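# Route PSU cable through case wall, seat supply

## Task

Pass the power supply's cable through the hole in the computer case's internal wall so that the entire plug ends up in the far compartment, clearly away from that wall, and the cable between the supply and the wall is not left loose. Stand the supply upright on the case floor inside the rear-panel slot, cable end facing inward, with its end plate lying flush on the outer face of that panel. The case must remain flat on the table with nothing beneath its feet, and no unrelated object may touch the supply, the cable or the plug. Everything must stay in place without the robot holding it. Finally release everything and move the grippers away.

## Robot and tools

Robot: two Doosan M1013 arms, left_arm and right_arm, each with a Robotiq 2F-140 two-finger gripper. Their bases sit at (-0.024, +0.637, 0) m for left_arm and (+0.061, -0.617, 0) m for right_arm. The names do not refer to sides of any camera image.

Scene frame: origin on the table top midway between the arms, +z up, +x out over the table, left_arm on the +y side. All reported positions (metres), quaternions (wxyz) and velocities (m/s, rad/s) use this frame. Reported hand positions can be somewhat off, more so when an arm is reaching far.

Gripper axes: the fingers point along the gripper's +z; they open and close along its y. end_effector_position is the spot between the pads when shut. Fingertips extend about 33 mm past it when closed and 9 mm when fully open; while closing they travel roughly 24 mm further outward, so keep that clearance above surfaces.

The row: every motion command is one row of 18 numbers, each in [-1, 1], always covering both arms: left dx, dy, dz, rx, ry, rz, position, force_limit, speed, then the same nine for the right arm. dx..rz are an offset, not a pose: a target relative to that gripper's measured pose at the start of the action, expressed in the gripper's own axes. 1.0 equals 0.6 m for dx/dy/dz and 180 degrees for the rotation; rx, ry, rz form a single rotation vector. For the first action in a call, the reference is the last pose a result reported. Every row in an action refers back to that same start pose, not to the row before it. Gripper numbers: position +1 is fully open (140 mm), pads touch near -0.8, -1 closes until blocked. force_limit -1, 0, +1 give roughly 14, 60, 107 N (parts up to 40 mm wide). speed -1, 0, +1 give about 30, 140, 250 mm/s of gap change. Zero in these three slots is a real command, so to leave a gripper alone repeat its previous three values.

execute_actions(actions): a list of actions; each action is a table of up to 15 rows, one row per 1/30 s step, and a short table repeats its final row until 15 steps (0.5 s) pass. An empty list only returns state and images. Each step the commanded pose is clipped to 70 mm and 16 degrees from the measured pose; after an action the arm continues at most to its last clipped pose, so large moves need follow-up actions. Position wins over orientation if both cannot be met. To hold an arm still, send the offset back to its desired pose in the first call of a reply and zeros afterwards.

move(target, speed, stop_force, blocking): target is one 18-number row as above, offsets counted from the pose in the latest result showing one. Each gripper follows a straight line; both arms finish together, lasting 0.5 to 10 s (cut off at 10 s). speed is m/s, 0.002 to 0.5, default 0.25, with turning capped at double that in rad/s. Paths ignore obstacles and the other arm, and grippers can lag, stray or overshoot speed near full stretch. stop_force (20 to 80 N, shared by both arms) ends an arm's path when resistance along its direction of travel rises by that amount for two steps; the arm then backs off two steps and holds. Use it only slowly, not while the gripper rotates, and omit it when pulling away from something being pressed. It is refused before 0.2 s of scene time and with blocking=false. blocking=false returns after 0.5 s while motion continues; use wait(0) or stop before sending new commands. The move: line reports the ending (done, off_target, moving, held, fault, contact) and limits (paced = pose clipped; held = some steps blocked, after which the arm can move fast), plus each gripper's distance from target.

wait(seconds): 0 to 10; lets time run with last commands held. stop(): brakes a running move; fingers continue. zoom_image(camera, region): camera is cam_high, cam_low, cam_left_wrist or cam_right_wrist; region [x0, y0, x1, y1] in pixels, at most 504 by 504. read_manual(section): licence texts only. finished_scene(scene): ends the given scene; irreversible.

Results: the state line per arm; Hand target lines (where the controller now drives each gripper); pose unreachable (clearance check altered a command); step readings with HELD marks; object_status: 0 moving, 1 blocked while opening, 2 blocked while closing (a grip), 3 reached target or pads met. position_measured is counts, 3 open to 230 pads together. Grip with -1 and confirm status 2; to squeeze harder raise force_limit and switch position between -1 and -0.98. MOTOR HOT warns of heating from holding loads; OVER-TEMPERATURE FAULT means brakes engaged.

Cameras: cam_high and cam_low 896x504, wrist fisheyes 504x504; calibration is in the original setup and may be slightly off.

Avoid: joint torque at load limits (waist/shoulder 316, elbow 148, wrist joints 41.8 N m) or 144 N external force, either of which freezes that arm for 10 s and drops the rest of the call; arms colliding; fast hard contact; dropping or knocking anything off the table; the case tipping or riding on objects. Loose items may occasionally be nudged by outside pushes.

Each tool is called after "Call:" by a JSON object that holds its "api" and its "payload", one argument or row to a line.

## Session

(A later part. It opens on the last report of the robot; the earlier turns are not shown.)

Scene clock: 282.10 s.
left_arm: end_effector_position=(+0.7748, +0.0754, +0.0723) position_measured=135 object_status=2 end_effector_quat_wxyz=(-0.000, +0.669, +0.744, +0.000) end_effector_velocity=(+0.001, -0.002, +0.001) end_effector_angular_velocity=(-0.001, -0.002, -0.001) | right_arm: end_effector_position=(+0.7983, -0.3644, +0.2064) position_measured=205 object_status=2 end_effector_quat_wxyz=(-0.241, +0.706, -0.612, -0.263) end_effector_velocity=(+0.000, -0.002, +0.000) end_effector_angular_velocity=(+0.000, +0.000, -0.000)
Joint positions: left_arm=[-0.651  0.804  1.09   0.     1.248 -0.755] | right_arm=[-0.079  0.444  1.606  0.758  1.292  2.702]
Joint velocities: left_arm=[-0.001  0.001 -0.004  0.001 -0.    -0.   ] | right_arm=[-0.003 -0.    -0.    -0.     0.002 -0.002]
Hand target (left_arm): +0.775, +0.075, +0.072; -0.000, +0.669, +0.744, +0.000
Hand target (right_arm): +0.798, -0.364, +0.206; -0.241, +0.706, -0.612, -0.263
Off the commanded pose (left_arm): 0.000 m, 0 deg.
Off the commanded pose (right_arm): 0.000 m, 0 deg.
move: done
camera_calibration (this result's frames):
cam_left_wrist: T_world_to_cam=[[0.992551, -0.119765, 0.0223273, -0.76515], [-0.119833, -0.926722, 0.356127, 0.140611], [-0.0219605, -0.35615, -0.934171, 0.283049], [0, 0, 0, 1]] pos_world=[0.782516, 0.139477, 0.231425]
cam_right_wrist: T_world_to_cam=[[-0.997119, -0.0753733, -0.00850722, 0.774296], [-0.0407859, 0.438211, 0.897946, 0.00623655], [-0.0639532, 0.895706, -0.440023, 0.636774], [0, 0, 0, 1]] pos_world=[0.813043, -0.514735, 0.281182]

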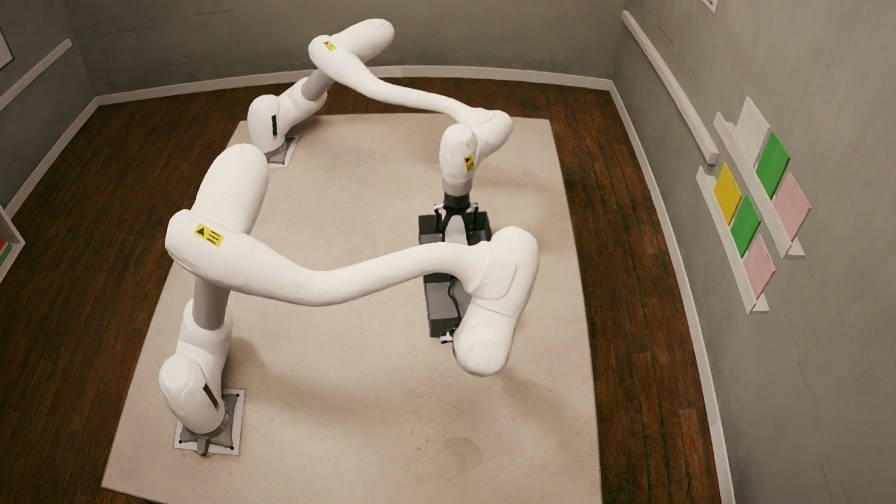

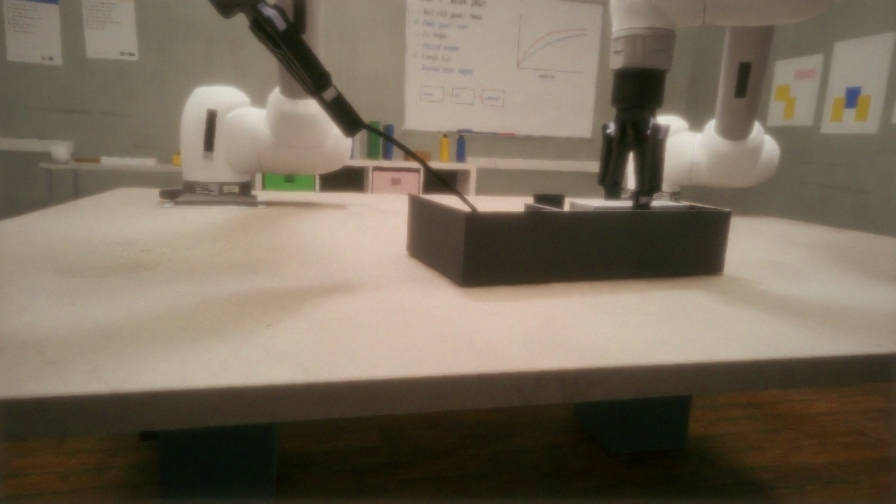

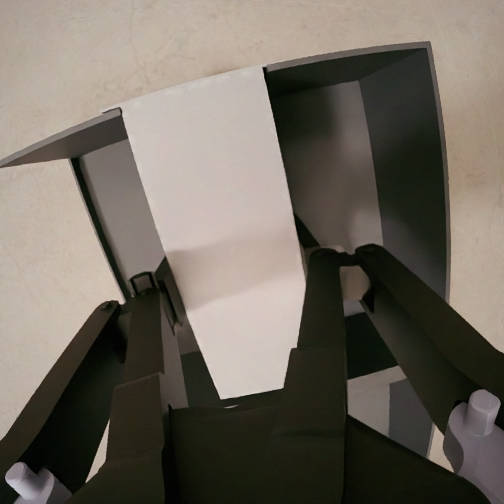

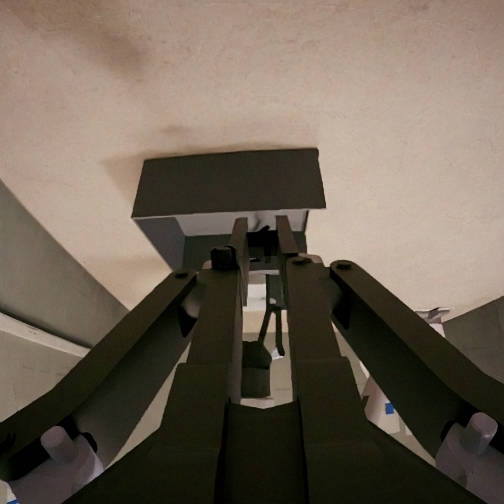

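Call:
{"api": "move", "payload": {
  "target": [-0.005,0,0.001,0,0,0,-1,0,-0.3,-0.01,0,0.01,0,0,0,-1,-0.6,-0.3],
  "speed": 0.008
}}

Call:
{"api": "move", "payload": {
  "target": [0,0,0,0,0,0,0.3,0,-0.3,0,0,0,0,0,0,-1,-0.6,-0.3]
}}

Call:
{"api": "move", "payload": {
  "target": [0,0,-0.3,0,0,0,0.3,0,-0.3,-0.05,0,0.02,0,0.23,0,-1,-0.6,-0.3],
  "speed": 0.15
}}

Scene clock: 299.73 s.
left_arm: end_effector_position=(+0.7752, +0.0725, +0.0717) position_measured=135 object_status=2 end_effector_quat_wxyz=(-0.000, +0.669, +0.744, +0.000) end_effector_velocity=(-0.001, -0.001, +0.000) end_effector_angular_velocity=(-0.001, +0.001, +0.000) | right_arm: end_effector_position=(+0.7971, -0.3560, +0.2059) position_measured=205 object_status=2 end_effector_quat_wxyz=(-0.241, +0.706, -0.612, -0.263) end_effector_velocity=(-0.001, +0.000, -0.000) end_effector_angular_velocity=(+0.000, +0.001, +0.001)
Joint positions: left_arm=[-0.653  0.808  1.084  0.     1.25  -0.757] | right_arm=[-0.068  0.443  1.608  0.762  1.284  2.709]
Joint velocities: left_arm=[-0.     0.    -0.001 -0.002  0.001 -0.   ] | right_arm=[ 0.    -0.     0.     0.     0.001  0.   ]
Hand target (left_arm): +0.775, +0.072, +0.072; -0.000, +0.669, +0.744, +0.000
Hand target (right_arm): +0.797, -0.356, +0.206; -0.241, +0.706, -0.612, -0.263
Off the commanded pose (left_arm): 0.000 m, 0 deg.
Off the commanded pose (right_arm): 0.000 m, 0 deg.
move: done
camera_calibration (this result's frames):
cam_left_wrist: T_world_to_cam=[[0.992554, -0.119746, 0.0223259, -0.765813], [-0.119814, -0.926714, 0.356155, 0.138097], [-0.0219583, -0.356178, -0.93416, 0.281457], [0, 0, 0, 1]] pos_world=[0.782836, 0.136522, 0.230839]
cam_right_wrist: T_world_to_cam=[[-0.997119, -0.0753715, -0.00850339, 0.773789], [-0.0407799, 0.438186, 0.897959, 0.00295396], [-0.0639545, 0.895719, -0.439997, 0.629038], [0, 0, 0, 1]] pos_world=[0.811911, -0.506414, 0.280702]

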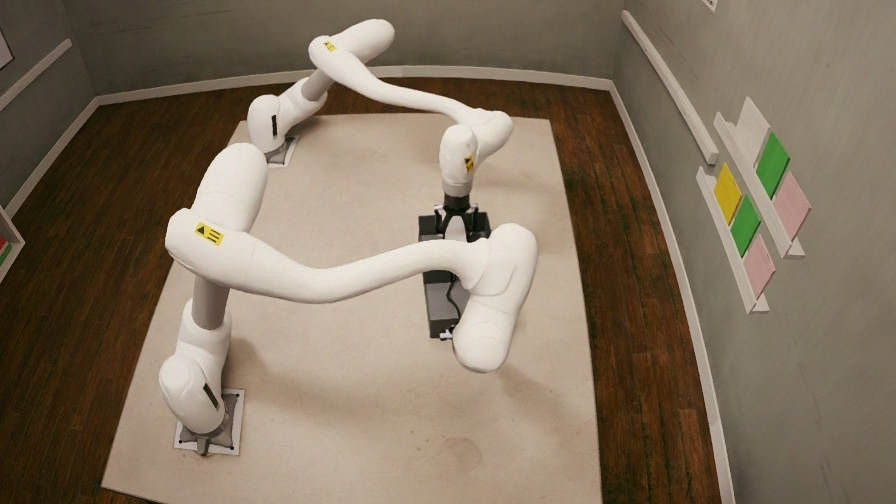

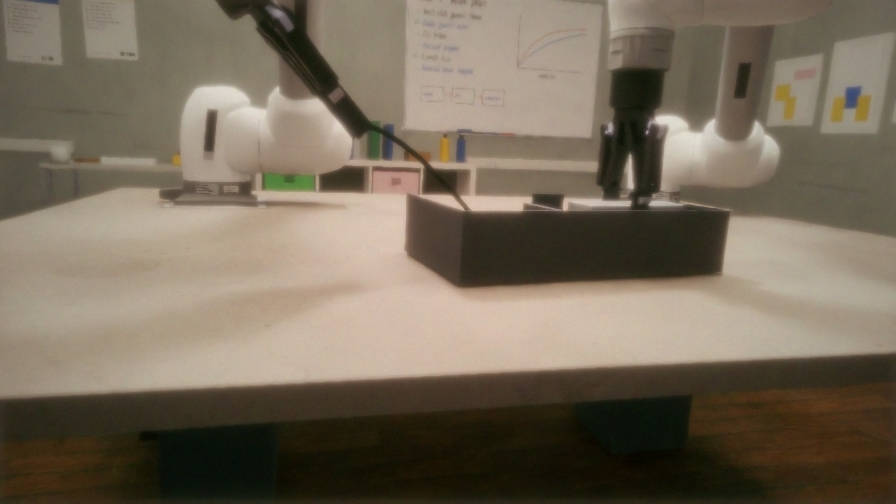

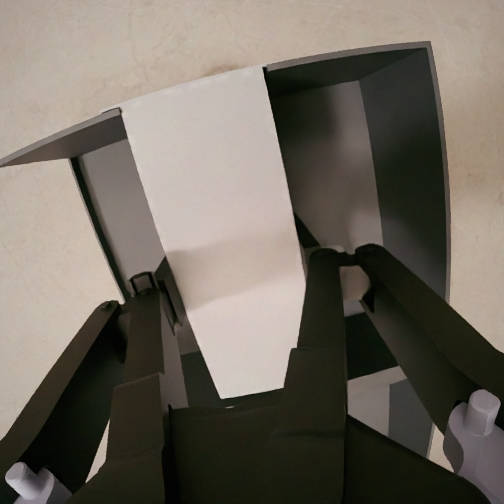

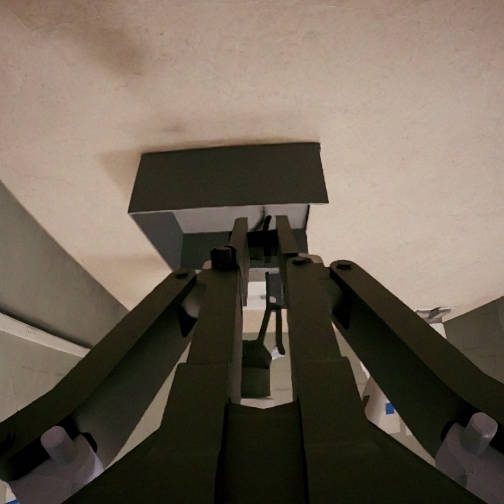

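Scene clock: 300.23 s.
left_arm: end_effector_position=(+0.7750, +0.0723, +0.0717) position_measured=91 object_status=3 end_effector_quat_wxyz=(-0.000, +0.669, +0.744, +0.000) end_effector_velocity=(-0.000, -0.000, -0.001) end_effector_angular_velocity=(-0.000, +0.001, -0.000) | right_arm: end_effector_position=(+0.7971, -0.3560, +0.2059) position_measured=205 object_status=2 end_effector_quat_wxyz=(-0.241, +0.706, -0.612, -0.263) end_effector_velocity=(+0.000, +0.000, +0.000) end_effector_angular_velocity=(+0.000, -0.000, +0.000)
Joint positions: left_arm=[-0.653  0.808  1.084  0.     1.25  -0.757] | right_arm=[-0.068  0.443  1.608  0.762  1.284  2.709]
Joint velocities: left_arm=[-0.     0.001  0.001 -0.001 -0.001  0.001] | right_arm=[ 0. -0. -0. -0.  0.  0.]
Hand target (left_arm): +0.775, +0.072, +0.072; -0.000, +0.669, +0.744, +0.000
Hand target (right_arm): +0.797, -0.356, +0.206; -0.241, +0.706, -0.612, -0.263
Off the commanded pose (left_arm): 0.000 m, 0 deg.
Off the commanded pose (right_arm): 0.000 m, 0 deg.
move: done
camera_calibration (this result's frames):
cam_left_wrist: T_world_to_cam=[[0.992533, -0.119925, 0.0222833, -0.76568], [-0.119964, -0.926665, 0.356231, 0.137999], [-0.0220719, -0.356244, -0.934132, 0.281457], [0, 0, 0, 1]] pos_world=[0.782729, 0.136322, 0.23082]
cam_right_wrist: T_world_to_cam=[[-0.997119, -0.0753721, -0.00850304, 0.773787], [-0.0407798, 0.438186, 0.897959, 0.0029445], [-0.0639551, 0.895719, -0.439997, 0.629016], [0, 0, 0, 1]] pos_world=[0.811907, -0.50639, 0.280701]

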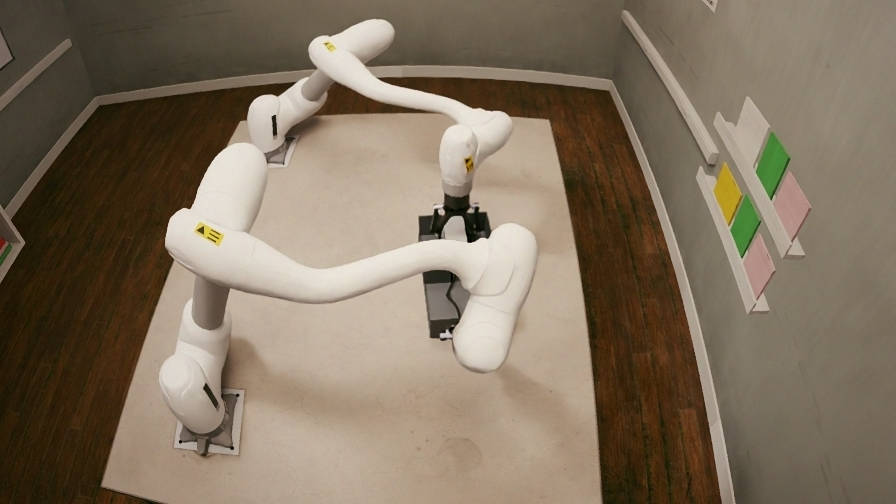

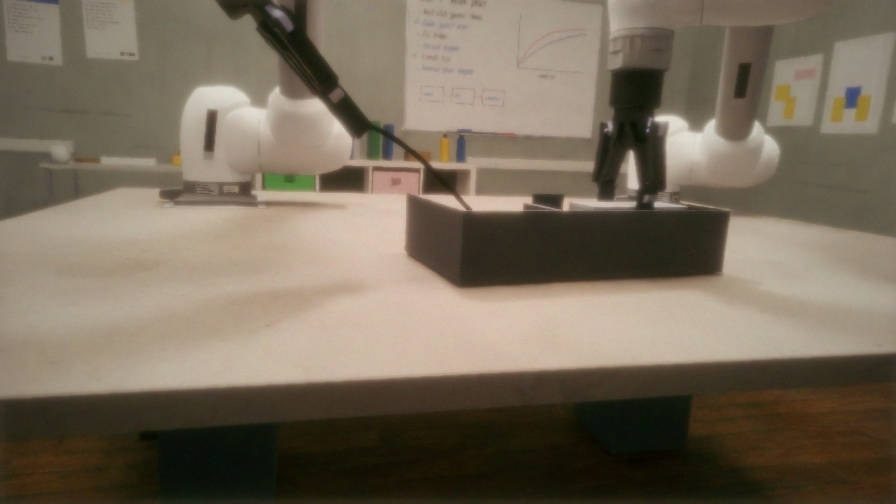

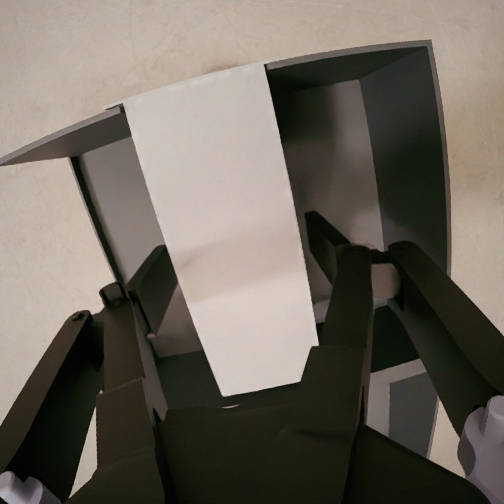

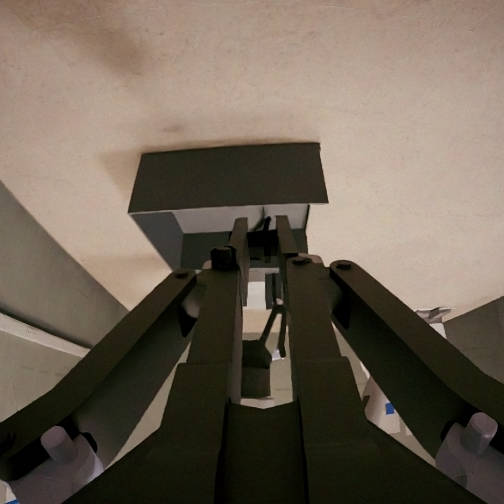

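Scene clock: 303.07 s.
left_arm: end_effector_position=(+0.7753, +0.0723, +0.2517) position_measured=91 object_status=3 end_effector_quat_wxyz=(-0.000, +0.668, +0.744, +0.000) end_effector_velocity=(+0.000, -0.000, +0.001) end_effector_angular_velocity=(-0.000, +0.000, -0.000) | right_arm: end_effector_position=(+0.7927, -0.3258, +0.2169) position_measured=205 object_status=2 end_effector_quat_wxyz=(-0.010, +0.753, -0.658, +0.004) end_effector_velocity=(-0.001, +0.001, -0.000) end_effector_angular_velocity=(-0.006, +0.001, -0.000)
Joint positions: left_arm=[-0.653  0.745  0.869  0.     1.528 -0.757] | right_arm=[0.257 0.411 1.471 0.004 1.239 3.339]
Joint velocities: left_arm=[-0.     0.    -0.003 -0.     0.003  0.   ] | right_arm=[ 0.003  0.001 -0.001 -0.006  0.003  0.005]
Hand target (left_arm): +0.775, +0.072, +0.252; -0.000, +0.668, +0.744, +0.000
Hand target (right_arm): +0.793, -0.326, +0.217; -0.009, +0.753, -0.658, +0.004
Off the commanded pose (left_arm): 0.000 m, 0 deg.
Off the commanded pose (right_arm): 0.000 m, 0 deg.
move: done
camera_calibration (this result's frames):
cam_left_wrist: T_world_to_cam=[[0.992579, -0.119521, 0.0224041, -0.77007], [-0.119631, -0.926726, 0.356184, 0.0737552], [-0.0218089, -0.356221, -0.934147, 0.449389], [0, 0, 0, 1]] pos_world=[0.78298, 0.136393, 0.410778]
cam_right_wrist: T_world_to_cam=[[-0.99521, -0.08343, -0.050955, 0.776784], [-0.096646, 0.918108, 0.384367, 0.29162], [0.0147144, 0.38745, -0.921773, 0.48307], [0, 0, 0, 1]] pos_world=[0.794139, -0.390097, 0.372773]

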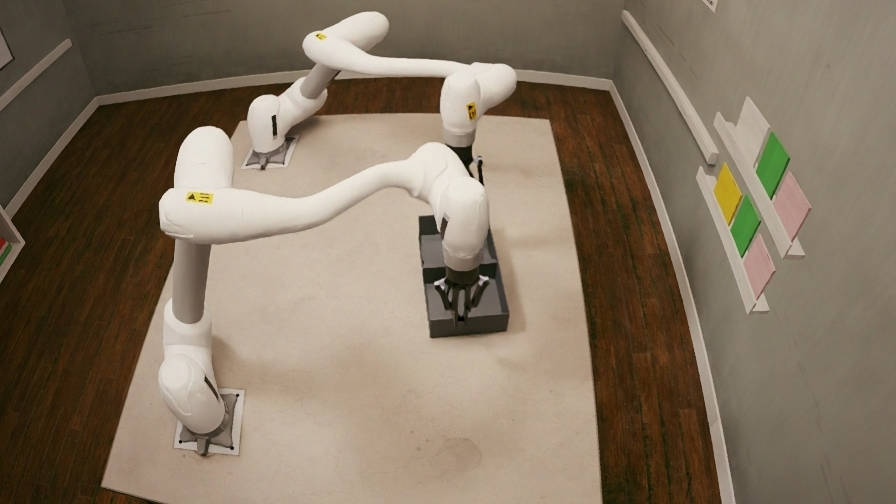

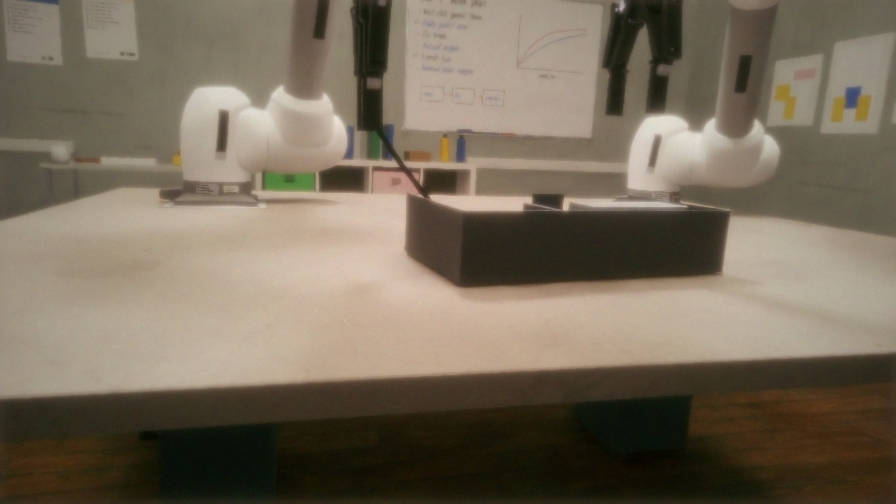

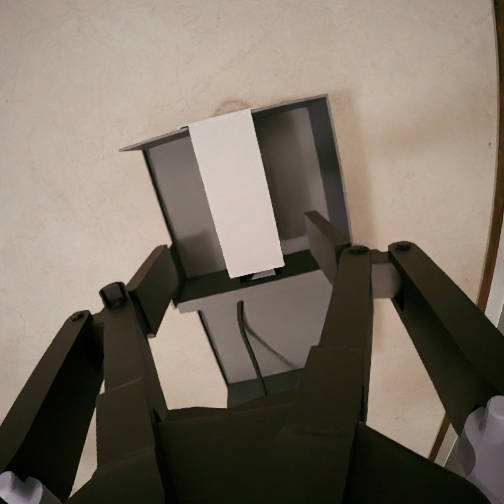

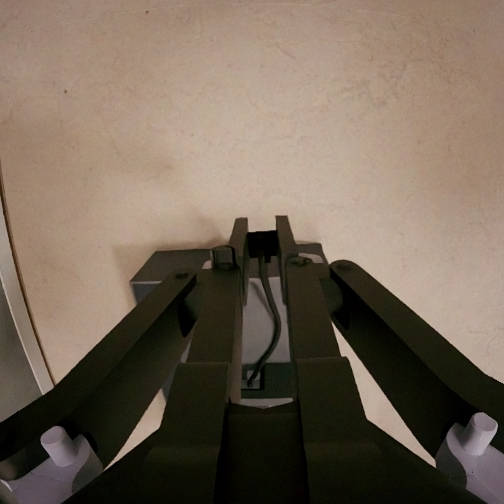

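Call:
{"api": "move", "payload": {
  "target": [0.4,-0.2,0,0,0,0,0.3,0,-0.3,-0.192,-0.147,0.145,0,0,-0.34,-1,-0.6,-0.3],
  "speed": 0.1
}}

Call:
{"api": "move", "payload": {
  "target": [0,0,0,0,0,0,0.3,0,-0.3,0,0,0.03,0,0.15,0,-1,-0.6,-0.3],
  "speed": 0.1
}}

Scene clock: 318.43 s.
left_arm: end_effector_position=(+0.6302, +0.2980, +0.2518) position_measured=91 object_status=3 end_effector_quat_wxyz=(-0.000, +0.669, +0.744, +0.000) end_effector_velocity=(-0.001, +0.001, +0.000) end_effector_angular_velocity=(-0.000, -0.001, -0.000) | right_arm: end_effector_position=(+0.8658, -0.1989, +0.1323) position_measured=205 object_status=2 end_effector_quat_wxyz=(-0.006, +0.983, -0.183, +0.008) end_effector_velocity=(+0.001, -0.000, -0.000) end_effector_angular_velocity=(+0.000, +0.000, +0.004)
Joint positions: left_arm=[-0.528  0.328  1.524  0.001  1.29  -0.632] | right_arm=[0.364 0.643 1.264 0.001 1.215 2.379]
Joint velocities: left_arm=[ 0.    -0.003  0.003  0.001 -0.001  0.001] | right_arm=[-0.001  0.002 -0.002  0.     0.001 -0.005]
Hand target (left_arm): +0.630, +0.298, +0.252; -0.000, +0.669, +0.744, +0.000
Hand target (right_arm): +0.866, -0.199, +0.132; -0.007, +0.983, -0.183, +0.008
Off the commanded pose (left_arm): 0.000 m, 0 deg.
Off the commanded pose (right_arm): 0.000 m, 0 deg.
move: done
camera_calibration (this result's frames):
cam_left_wrist: T_world_to_cam=[[0.992537, -0.119888, 0.0223023, -0.598924], [-0.119943, -0.926777, 0.355946, 0.265741], [-0.0220042, -0.355964, -0.93424, 0.526805], [0, 0, 0, 1]] pos_world=[0.63792, 0.362003, 0.410931]
cam_right_wrist: T_world_to_cam=[[-0.406019, -0.912577, -0.0484878, 0.180431], [-0.857542, 0.362121, 0.365363, 0.765472], [-0.315863, 0.189925, -0.929602, 0.602827], [0, 0, 0, 1]] pos_world=[0.920094, -0.227028, 0.289462]

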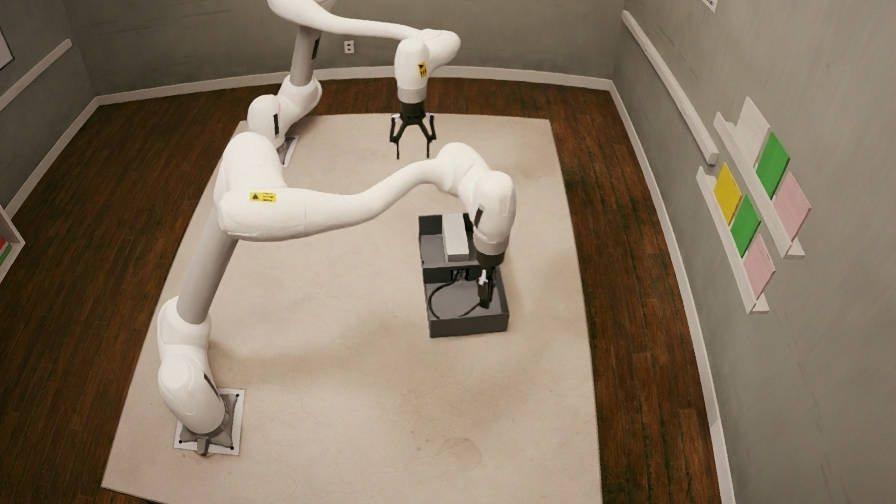

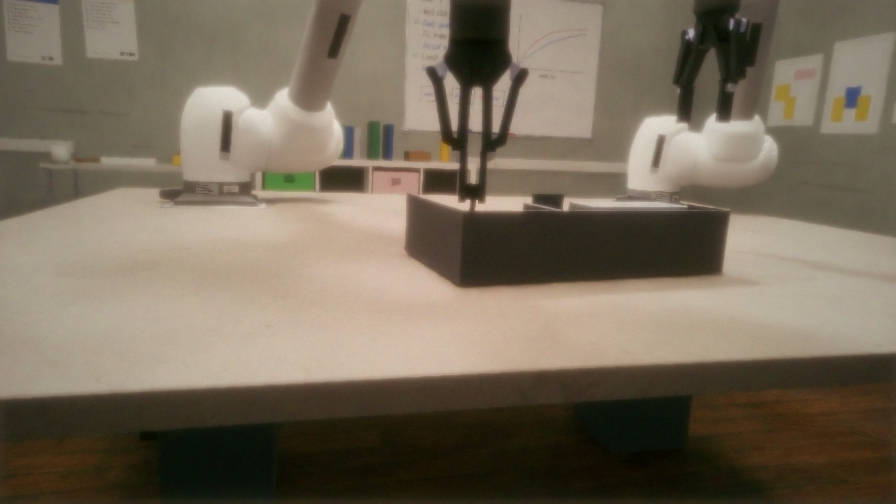

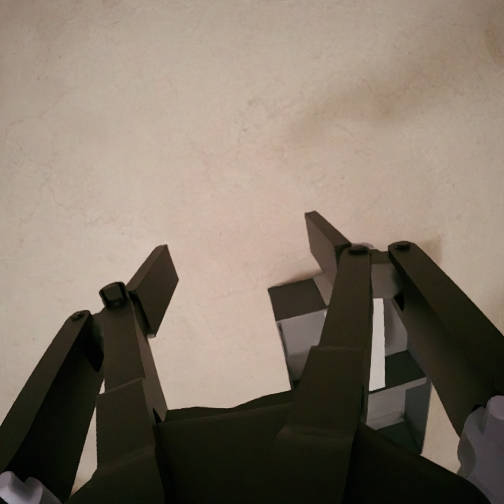

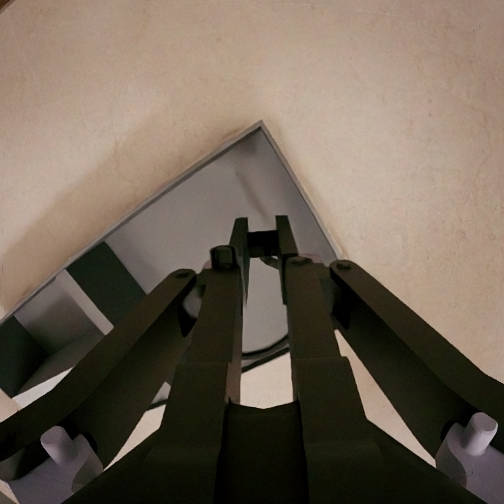

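Scene clock: 321.13 s.
left_arm: end_effector_position=(+0.6302, +0.2980, +0.2518) position_measured=91 object_status=3 end_effector_quat_wxyz=(-0.000, +0.669, +0.744, +0.000) end_effector_velocity=(-0.001, +0.001, +0.001) end_effector_angular_velocity=(+0.001, -0.000, -0.001) | right_arm: end_effector_position=(+0.8661, -0.1987, +0.1144) position_measured=205 object_status=2 end_effector_quat_wxyz=(+0.036, +0.954, -0.179, +0.237) end_effector_velocity=(+0.000, -0.001, -0.001) end_effector_angular_velocity=(-0.004, -0.007, -0.002)
Joint positions: left_arm=[-0.528  0.328  1.524  0.001  1.29  -0.632] | right_arm=[ 0.5    0.544  1.539 -0.527  0.82   2.837]
Joint velocities: left_arm=[ 0.    -0.002  0.     0.001  0.001  0.   ] | right_arm=[ 0.002 -0.     0.004 -0.013 -0.003  0.012]
Hand target (left_arm): +0.630, +0.298, +0.252; -0.000, +0.669, +0.744, +0.000
Hand target (right_arm): +0.866, -0.199, +0.114; +0.036, +0.954, -0.179, +0.237
Off the commanded pose (left_arm): 0.000 m, 0 deg.
Off the commanded pose (right_arm): 0.000 m, 0 deg.
move: done
camera_calibration (this result's frames):
cam_left_wrist: T_world_to_cam=[[0.992537, -0.119887, 0.0223023, -0.598931], [-0.119942, -0.926777, 0.355946, 0.265758], [-0.0220041, -0.355964, -0.93424, 0.526812], [0, 0, 0, 1]] pos_world=[0.637929, 0.36202, 0.410931]
cam_right_wrist: T_world_to_cam=[[-0.386647, -0.919677, -0.0685475, 0.163974], [-0.915045, 0.391834, -0.095707, 0.880632], [0.114879, 0.0257192, -0.993047, 0.187732], [0, 0, 0, 1]] pos_world=[0.847651, -0.199086, 0.281949]

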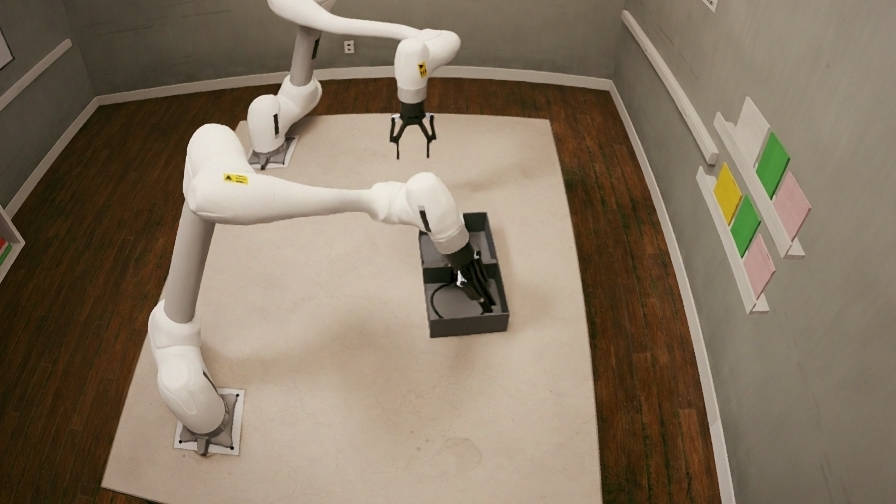

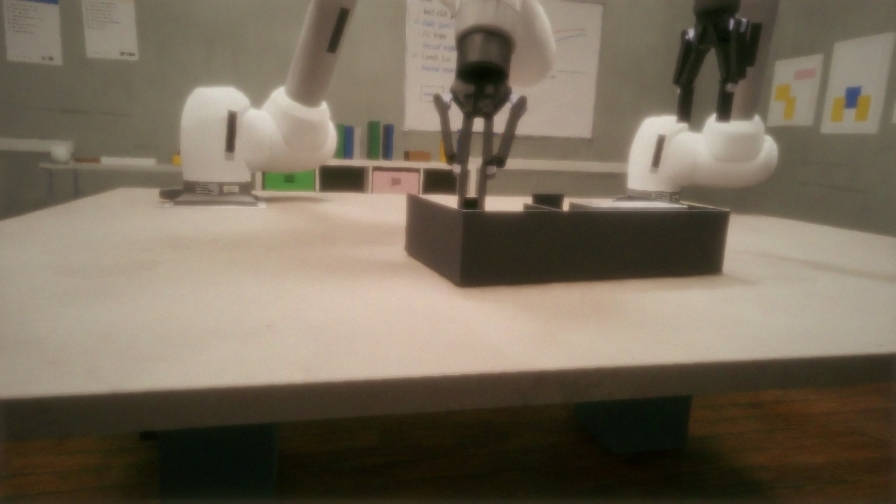

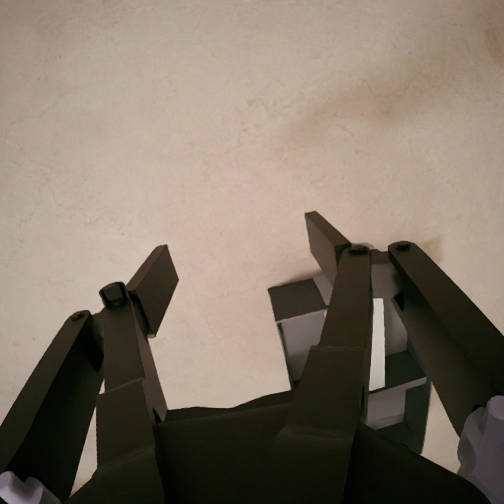

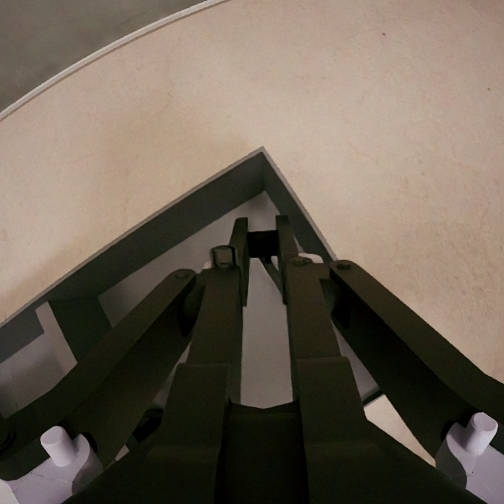

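Call:
{"api": "move", "payload": {
  "target": [0,0,0,0,0,0,0.3,0,-0.3,-0.035,0,0.1,0,0,0,-1,-0.6,-0.3],
  "speed": 0.02,
  "stop_force": 20
}}

Scene clock: 333.17 s.
left_arm: end_effector_position=(+0.6302, +0.2980, +0.2518) position_measured=91 object_status=3 end_effector_quat_wxyz=(-0.000, +0.669, +0.744, +0.000) end_effector_velocity=(+0.000, +0.000, +0.001) end_effector_angular_velocity=(-0.000, -0.001, +0.001) | right_arm: end_effector_position=(+0.8751, -0.2012, +0.0516) position_measured=205 object_status=2 end_effector_quat_wxyz=(+0.036, +0.954, -0.179, +0.237) end_effector_velocity=(+0.001, -0.000, -0.002) end_effector_angular_velocity=(+0.001, +0.000, -0.000)
Joint positions: left_arm=[-0.528  0.328  1.524  0.001  1.29  -0.632] | right_arm=[ 0.491  0.606  1.566 -0.572  0.741  2.894]
Joint velocities: left_arm=[ 0.    -0.001 -0.001  0.     0.001 -0.001] | right_arm=[-0.001  0.002  0.001 -0.    -0.003  0.001]
Hand target (left_arm): +0.630, +0.298, +0.252; -0.000, +0.669, +0.744, +0.000
Hand target (right_arm): +0.875, -0.201, +0.051; +0.036, +0.954, -0.179, +0.237
Off the commanded pose (left_arm): 0.000 m, 0 deg.
Off the commanded pose (right_arm): 0.000 m, 0 deg.
move: done
camera_calibration (this result's frames):
cam_left_wrist: T_world_to_cam=[[0.99254, -0.119862, 0.0223025, -0.598941], [-0.119919, -0.92678, 0.355946, 0.265744], [-0.0219949, -0.355965, -0.93424, 0.526806], [0, 0, 0, 1]] pos_world=[0.637927, 0.36202, 0.410931]
cam_right_wrist: T_world_to_cam=[[-0.386684, -0.919661, -0.0685467, 0.160931], [-0.915025, 0.391871, -0.0957418, 0.883832], [0.114911, 0.0257002, -0.993043, 0.124401], [0, 0, 0, 1]] pos_world=[0.856663, -0.201543, 0.219187]

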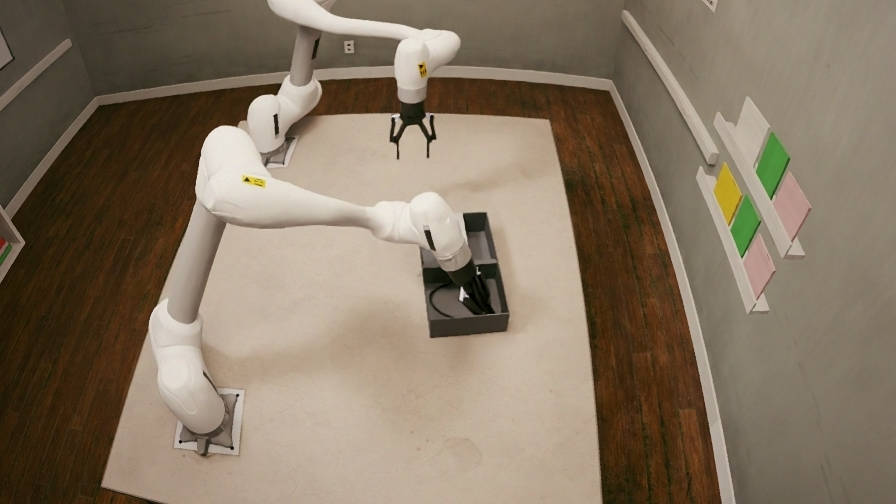

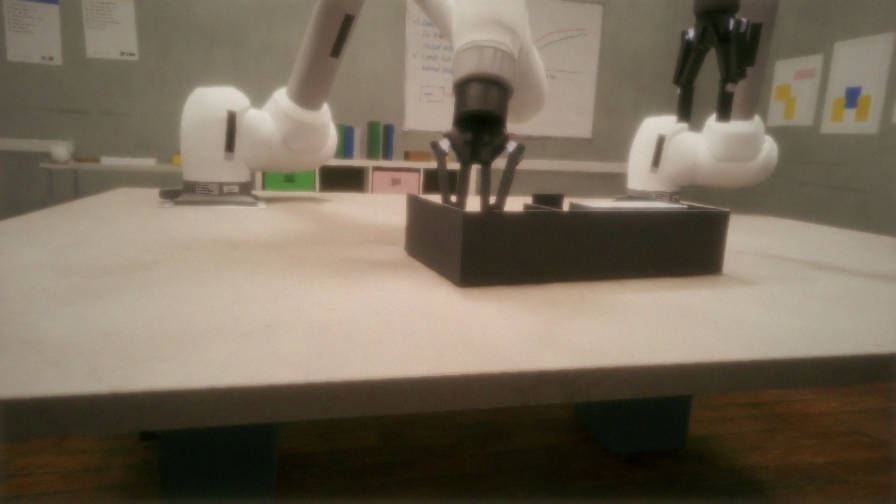

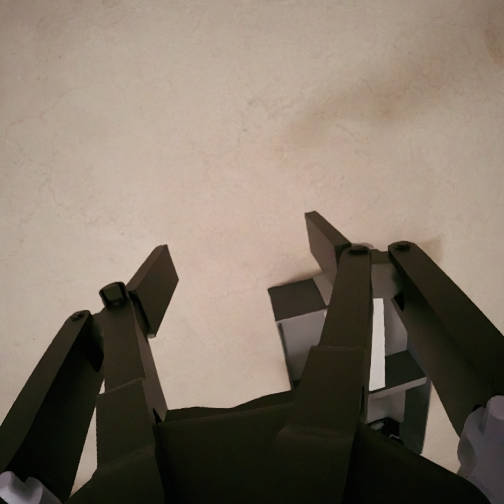

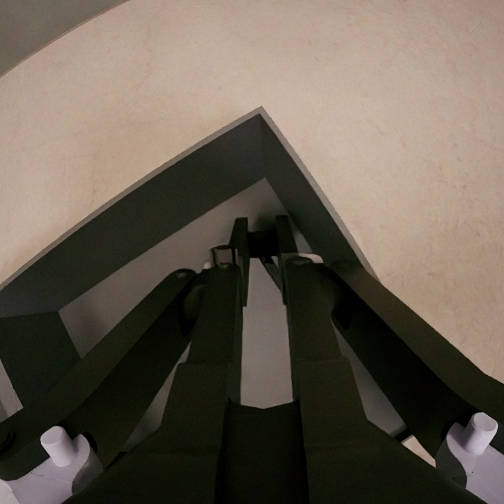

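Call:
{"api": "move", "payload": {
  "target": [0,0,0,0,0,0,0.3,0,-0.3,0,-0.013,-0.005,0,0,0,-0.42,-0.6,-0.6],
  "speed": 0.02
}}

Call:
{"api": "move", "payload": {
  "target": [0,0,0,0,0,0,0.3,0,-0.3,0.03,-0.01,-0.15,0,0,0,-0.42,-0.6,-0.6],
  "speed": 0.06
}}

Scene clock: 340.07 s.
left_arm: end_effector_position=(+0.6302, +0.2980, +0.2518) position_measured=91 object_status=3 end_effector_quat_wxyz=(-0.000, +0.669, +0.744, +0.000) end_effector_velocity=(+0.000, +0.000, +0.000) end_effector_angular_velocity=(+0.001, +0.000, -0.000) | right_arm: end_effector_position=(+0.8766, -0.1935, +0.0543) position_measured=182 object_status=3 end_effector_quat_wxyz=(+0.036, +0.954, -0.179, +0.237) end_effector_velocity=(+0.001, +0.000, +0.000) end_effector_angular_velocity=(-0.000, -0.000, -0.001)
Joint positions: left_arm=[-0.528  0.328  1.524  0.001  1.29  -0.632] | right_arm=[ 0.498  0.611  1.551 -0.568  0.752  2.893]
Joint velocities: left_arm=[-0.     0.    -0.001  0.001  0.001 -0.   ] | right_arm=[-0.     0.001 -0.002  0.001  0.001 -0.001]
Hand target (left_arm): +0.630, +0.298, +0.252; -0.000, +0.669, +0.744, +0.000
Hand target (right_arm): +0.877, -0.193, +0.054; +0.036, +0.954, -0.179, +0.237
Off the commanded pose (left_arm): 0.000 m, 0 deg.
Off the commanded pose (right_arm): 0.000 m, 0 deg.
move: done
camera_calibration (this result's frames):
cam_left_wrist: T_world_to_cam=[[0.992537, -0.119887, 0.0223023, -0.598931], [-0.119942, -0.926777, 0.355946, 0.265758], [-0.0220041, -0.355964, -0.93424, 0.526812], [0, 0, 0, 1]] pos_world=[0.637929, 0.36202, 0.410931]
cam_right_wrist: T_world_to_cam=[[-0.386701, -0.919653, -0.0685592, 0.168721], [-0.91502, 0.391888, -0.0957221, 0.88242], [0.114899, 0.0257172, -0.993044, 0.12676], [0, 0, 0, 1]] pos_world=[0.858112, -0.193905, 0.221913]

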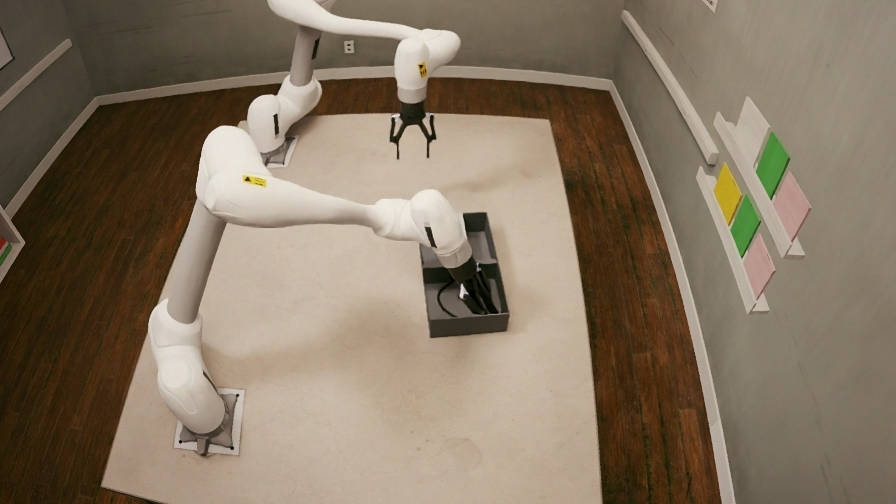

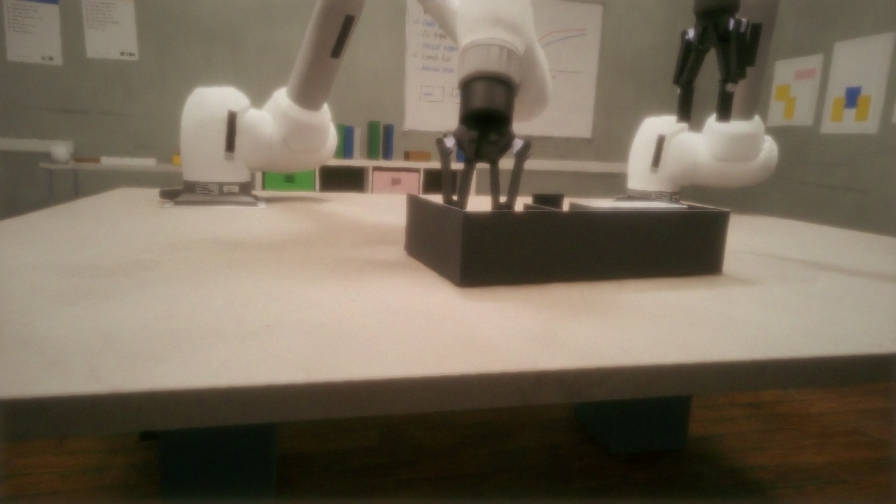

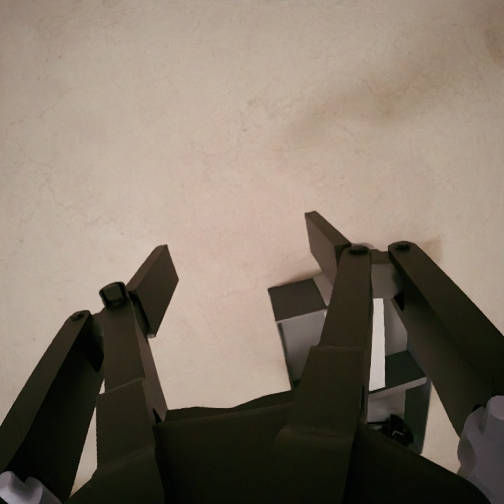

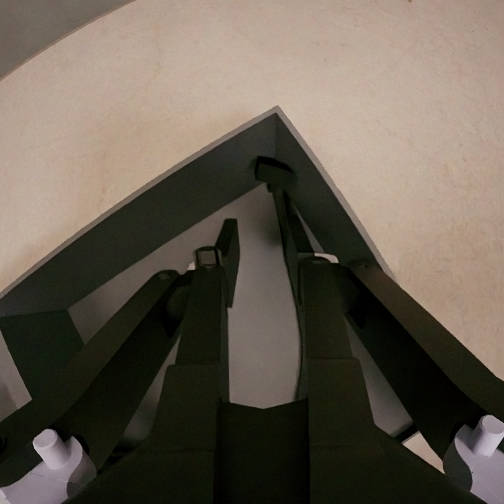

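Scene clock: 341.97 s.
left_arm: end_effector_position=(+0.6302, +0.2980, +0.2518) position_measured=91 object_status=3 end_effector_quat_wxyz=(-0.000, +0.669, +0.744, +0.000) end_effector_velocity=(+0.001, +0.001, +0.001) end_effector_angular_velocity=(+0.001, -0.003, -0.001) | right_arm: end_effector_position=(+0.8541, -0.1799, +0.1424) position_measured=182 object_status=3 end_effector_quat_wxyz=(+0.036, +0.954, -0.179, +0.237) end_effector_velocity=(-0.000, +0.000, +0.001) end_effector_angular_velocity=(-0.000, -0.000, +0.001)
Joint positions: left_arm=[-0.528  0.328  1.524  0.001  1.29  -0.632] | right_arm=[ 0.527  0.525  1.514 -0.513  0.871  2.835]
Joint velocities: left_arm=[ 0.    -0.001 -0.001  0.002  0.     0.001] | right_arm=[ 0.001 -0.001 -0.     0.     0.001 -0.001]
Hand target (left_arm): +0.630, +0.298, +0.252; -0.000, +0.669, +0.744, +0.000
Hand target (right_arm): +0.854, -0.180, +0.142; +0.036, +0.954, -0.179, +0.237
Off the commanded pose (left_arm): 0.000 m, 0 deg.
Off the commanded pose (right_arm): 0.000 m, 0 deg.
move: done
camera_calibration (this result's frames):
cam_left_wrist: T_world_to_cam=[[0.992537, -0.119887, 0.0223024, -0.598931], [-0.119942, -0.926778, 0.355946, 0.265758], [-0.022004, -0.355964, -0.934241, 0.526812], [0, 0, 0, 1]] pos_world=[0.637929, 0.36202, 0.410931]
cam_right_wrist: T_world_to_cam=[[-0.386648, -0.919673, -0.0685907, 0.178573], [-0.915051, 0.391837, -0.095634, 0.86491], [0.114828, 0.0257873, -0.993051, 0.216501], [0, 0, 0, 1]] pos_world=[0.835621, -0.180257, 0.30996]

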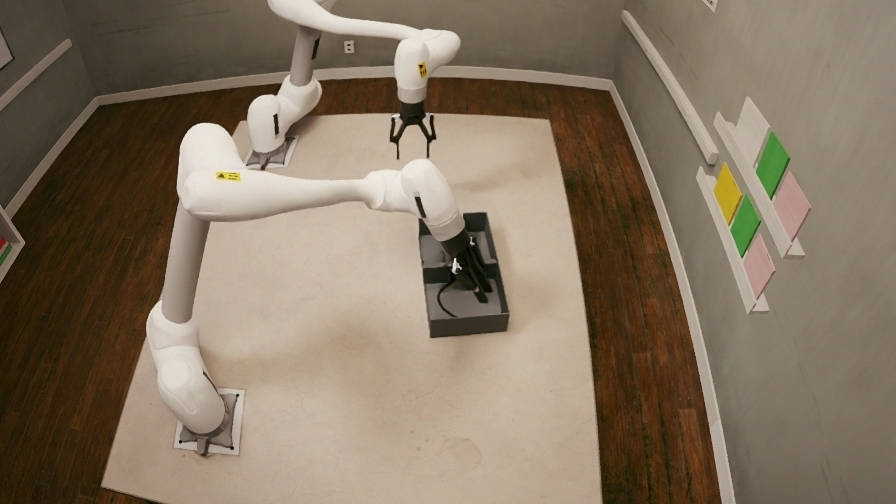

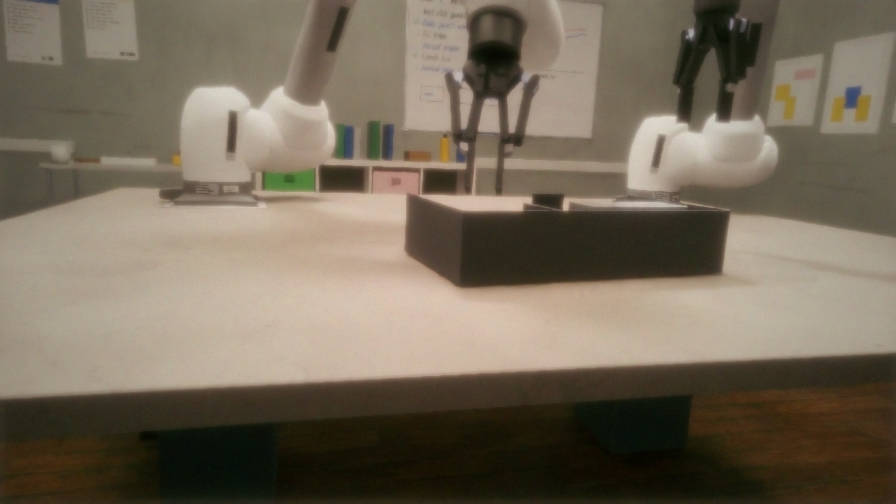

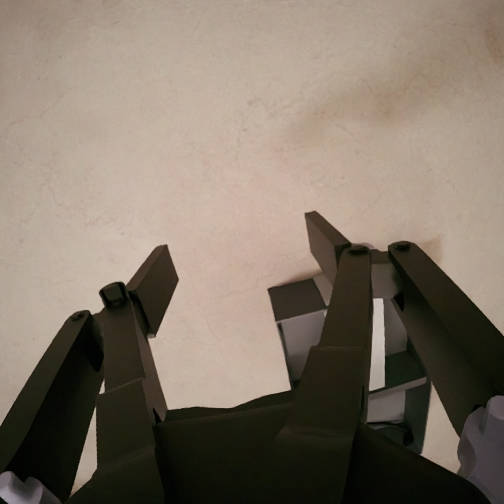

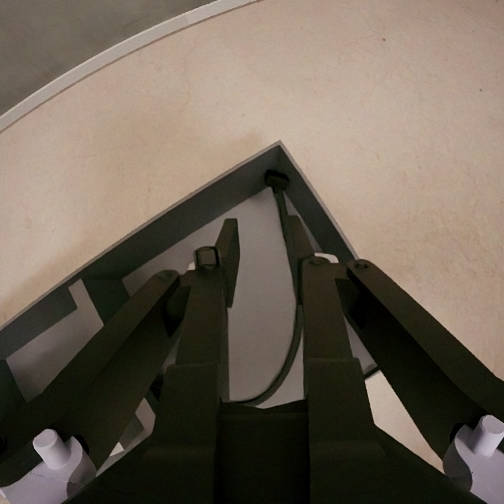

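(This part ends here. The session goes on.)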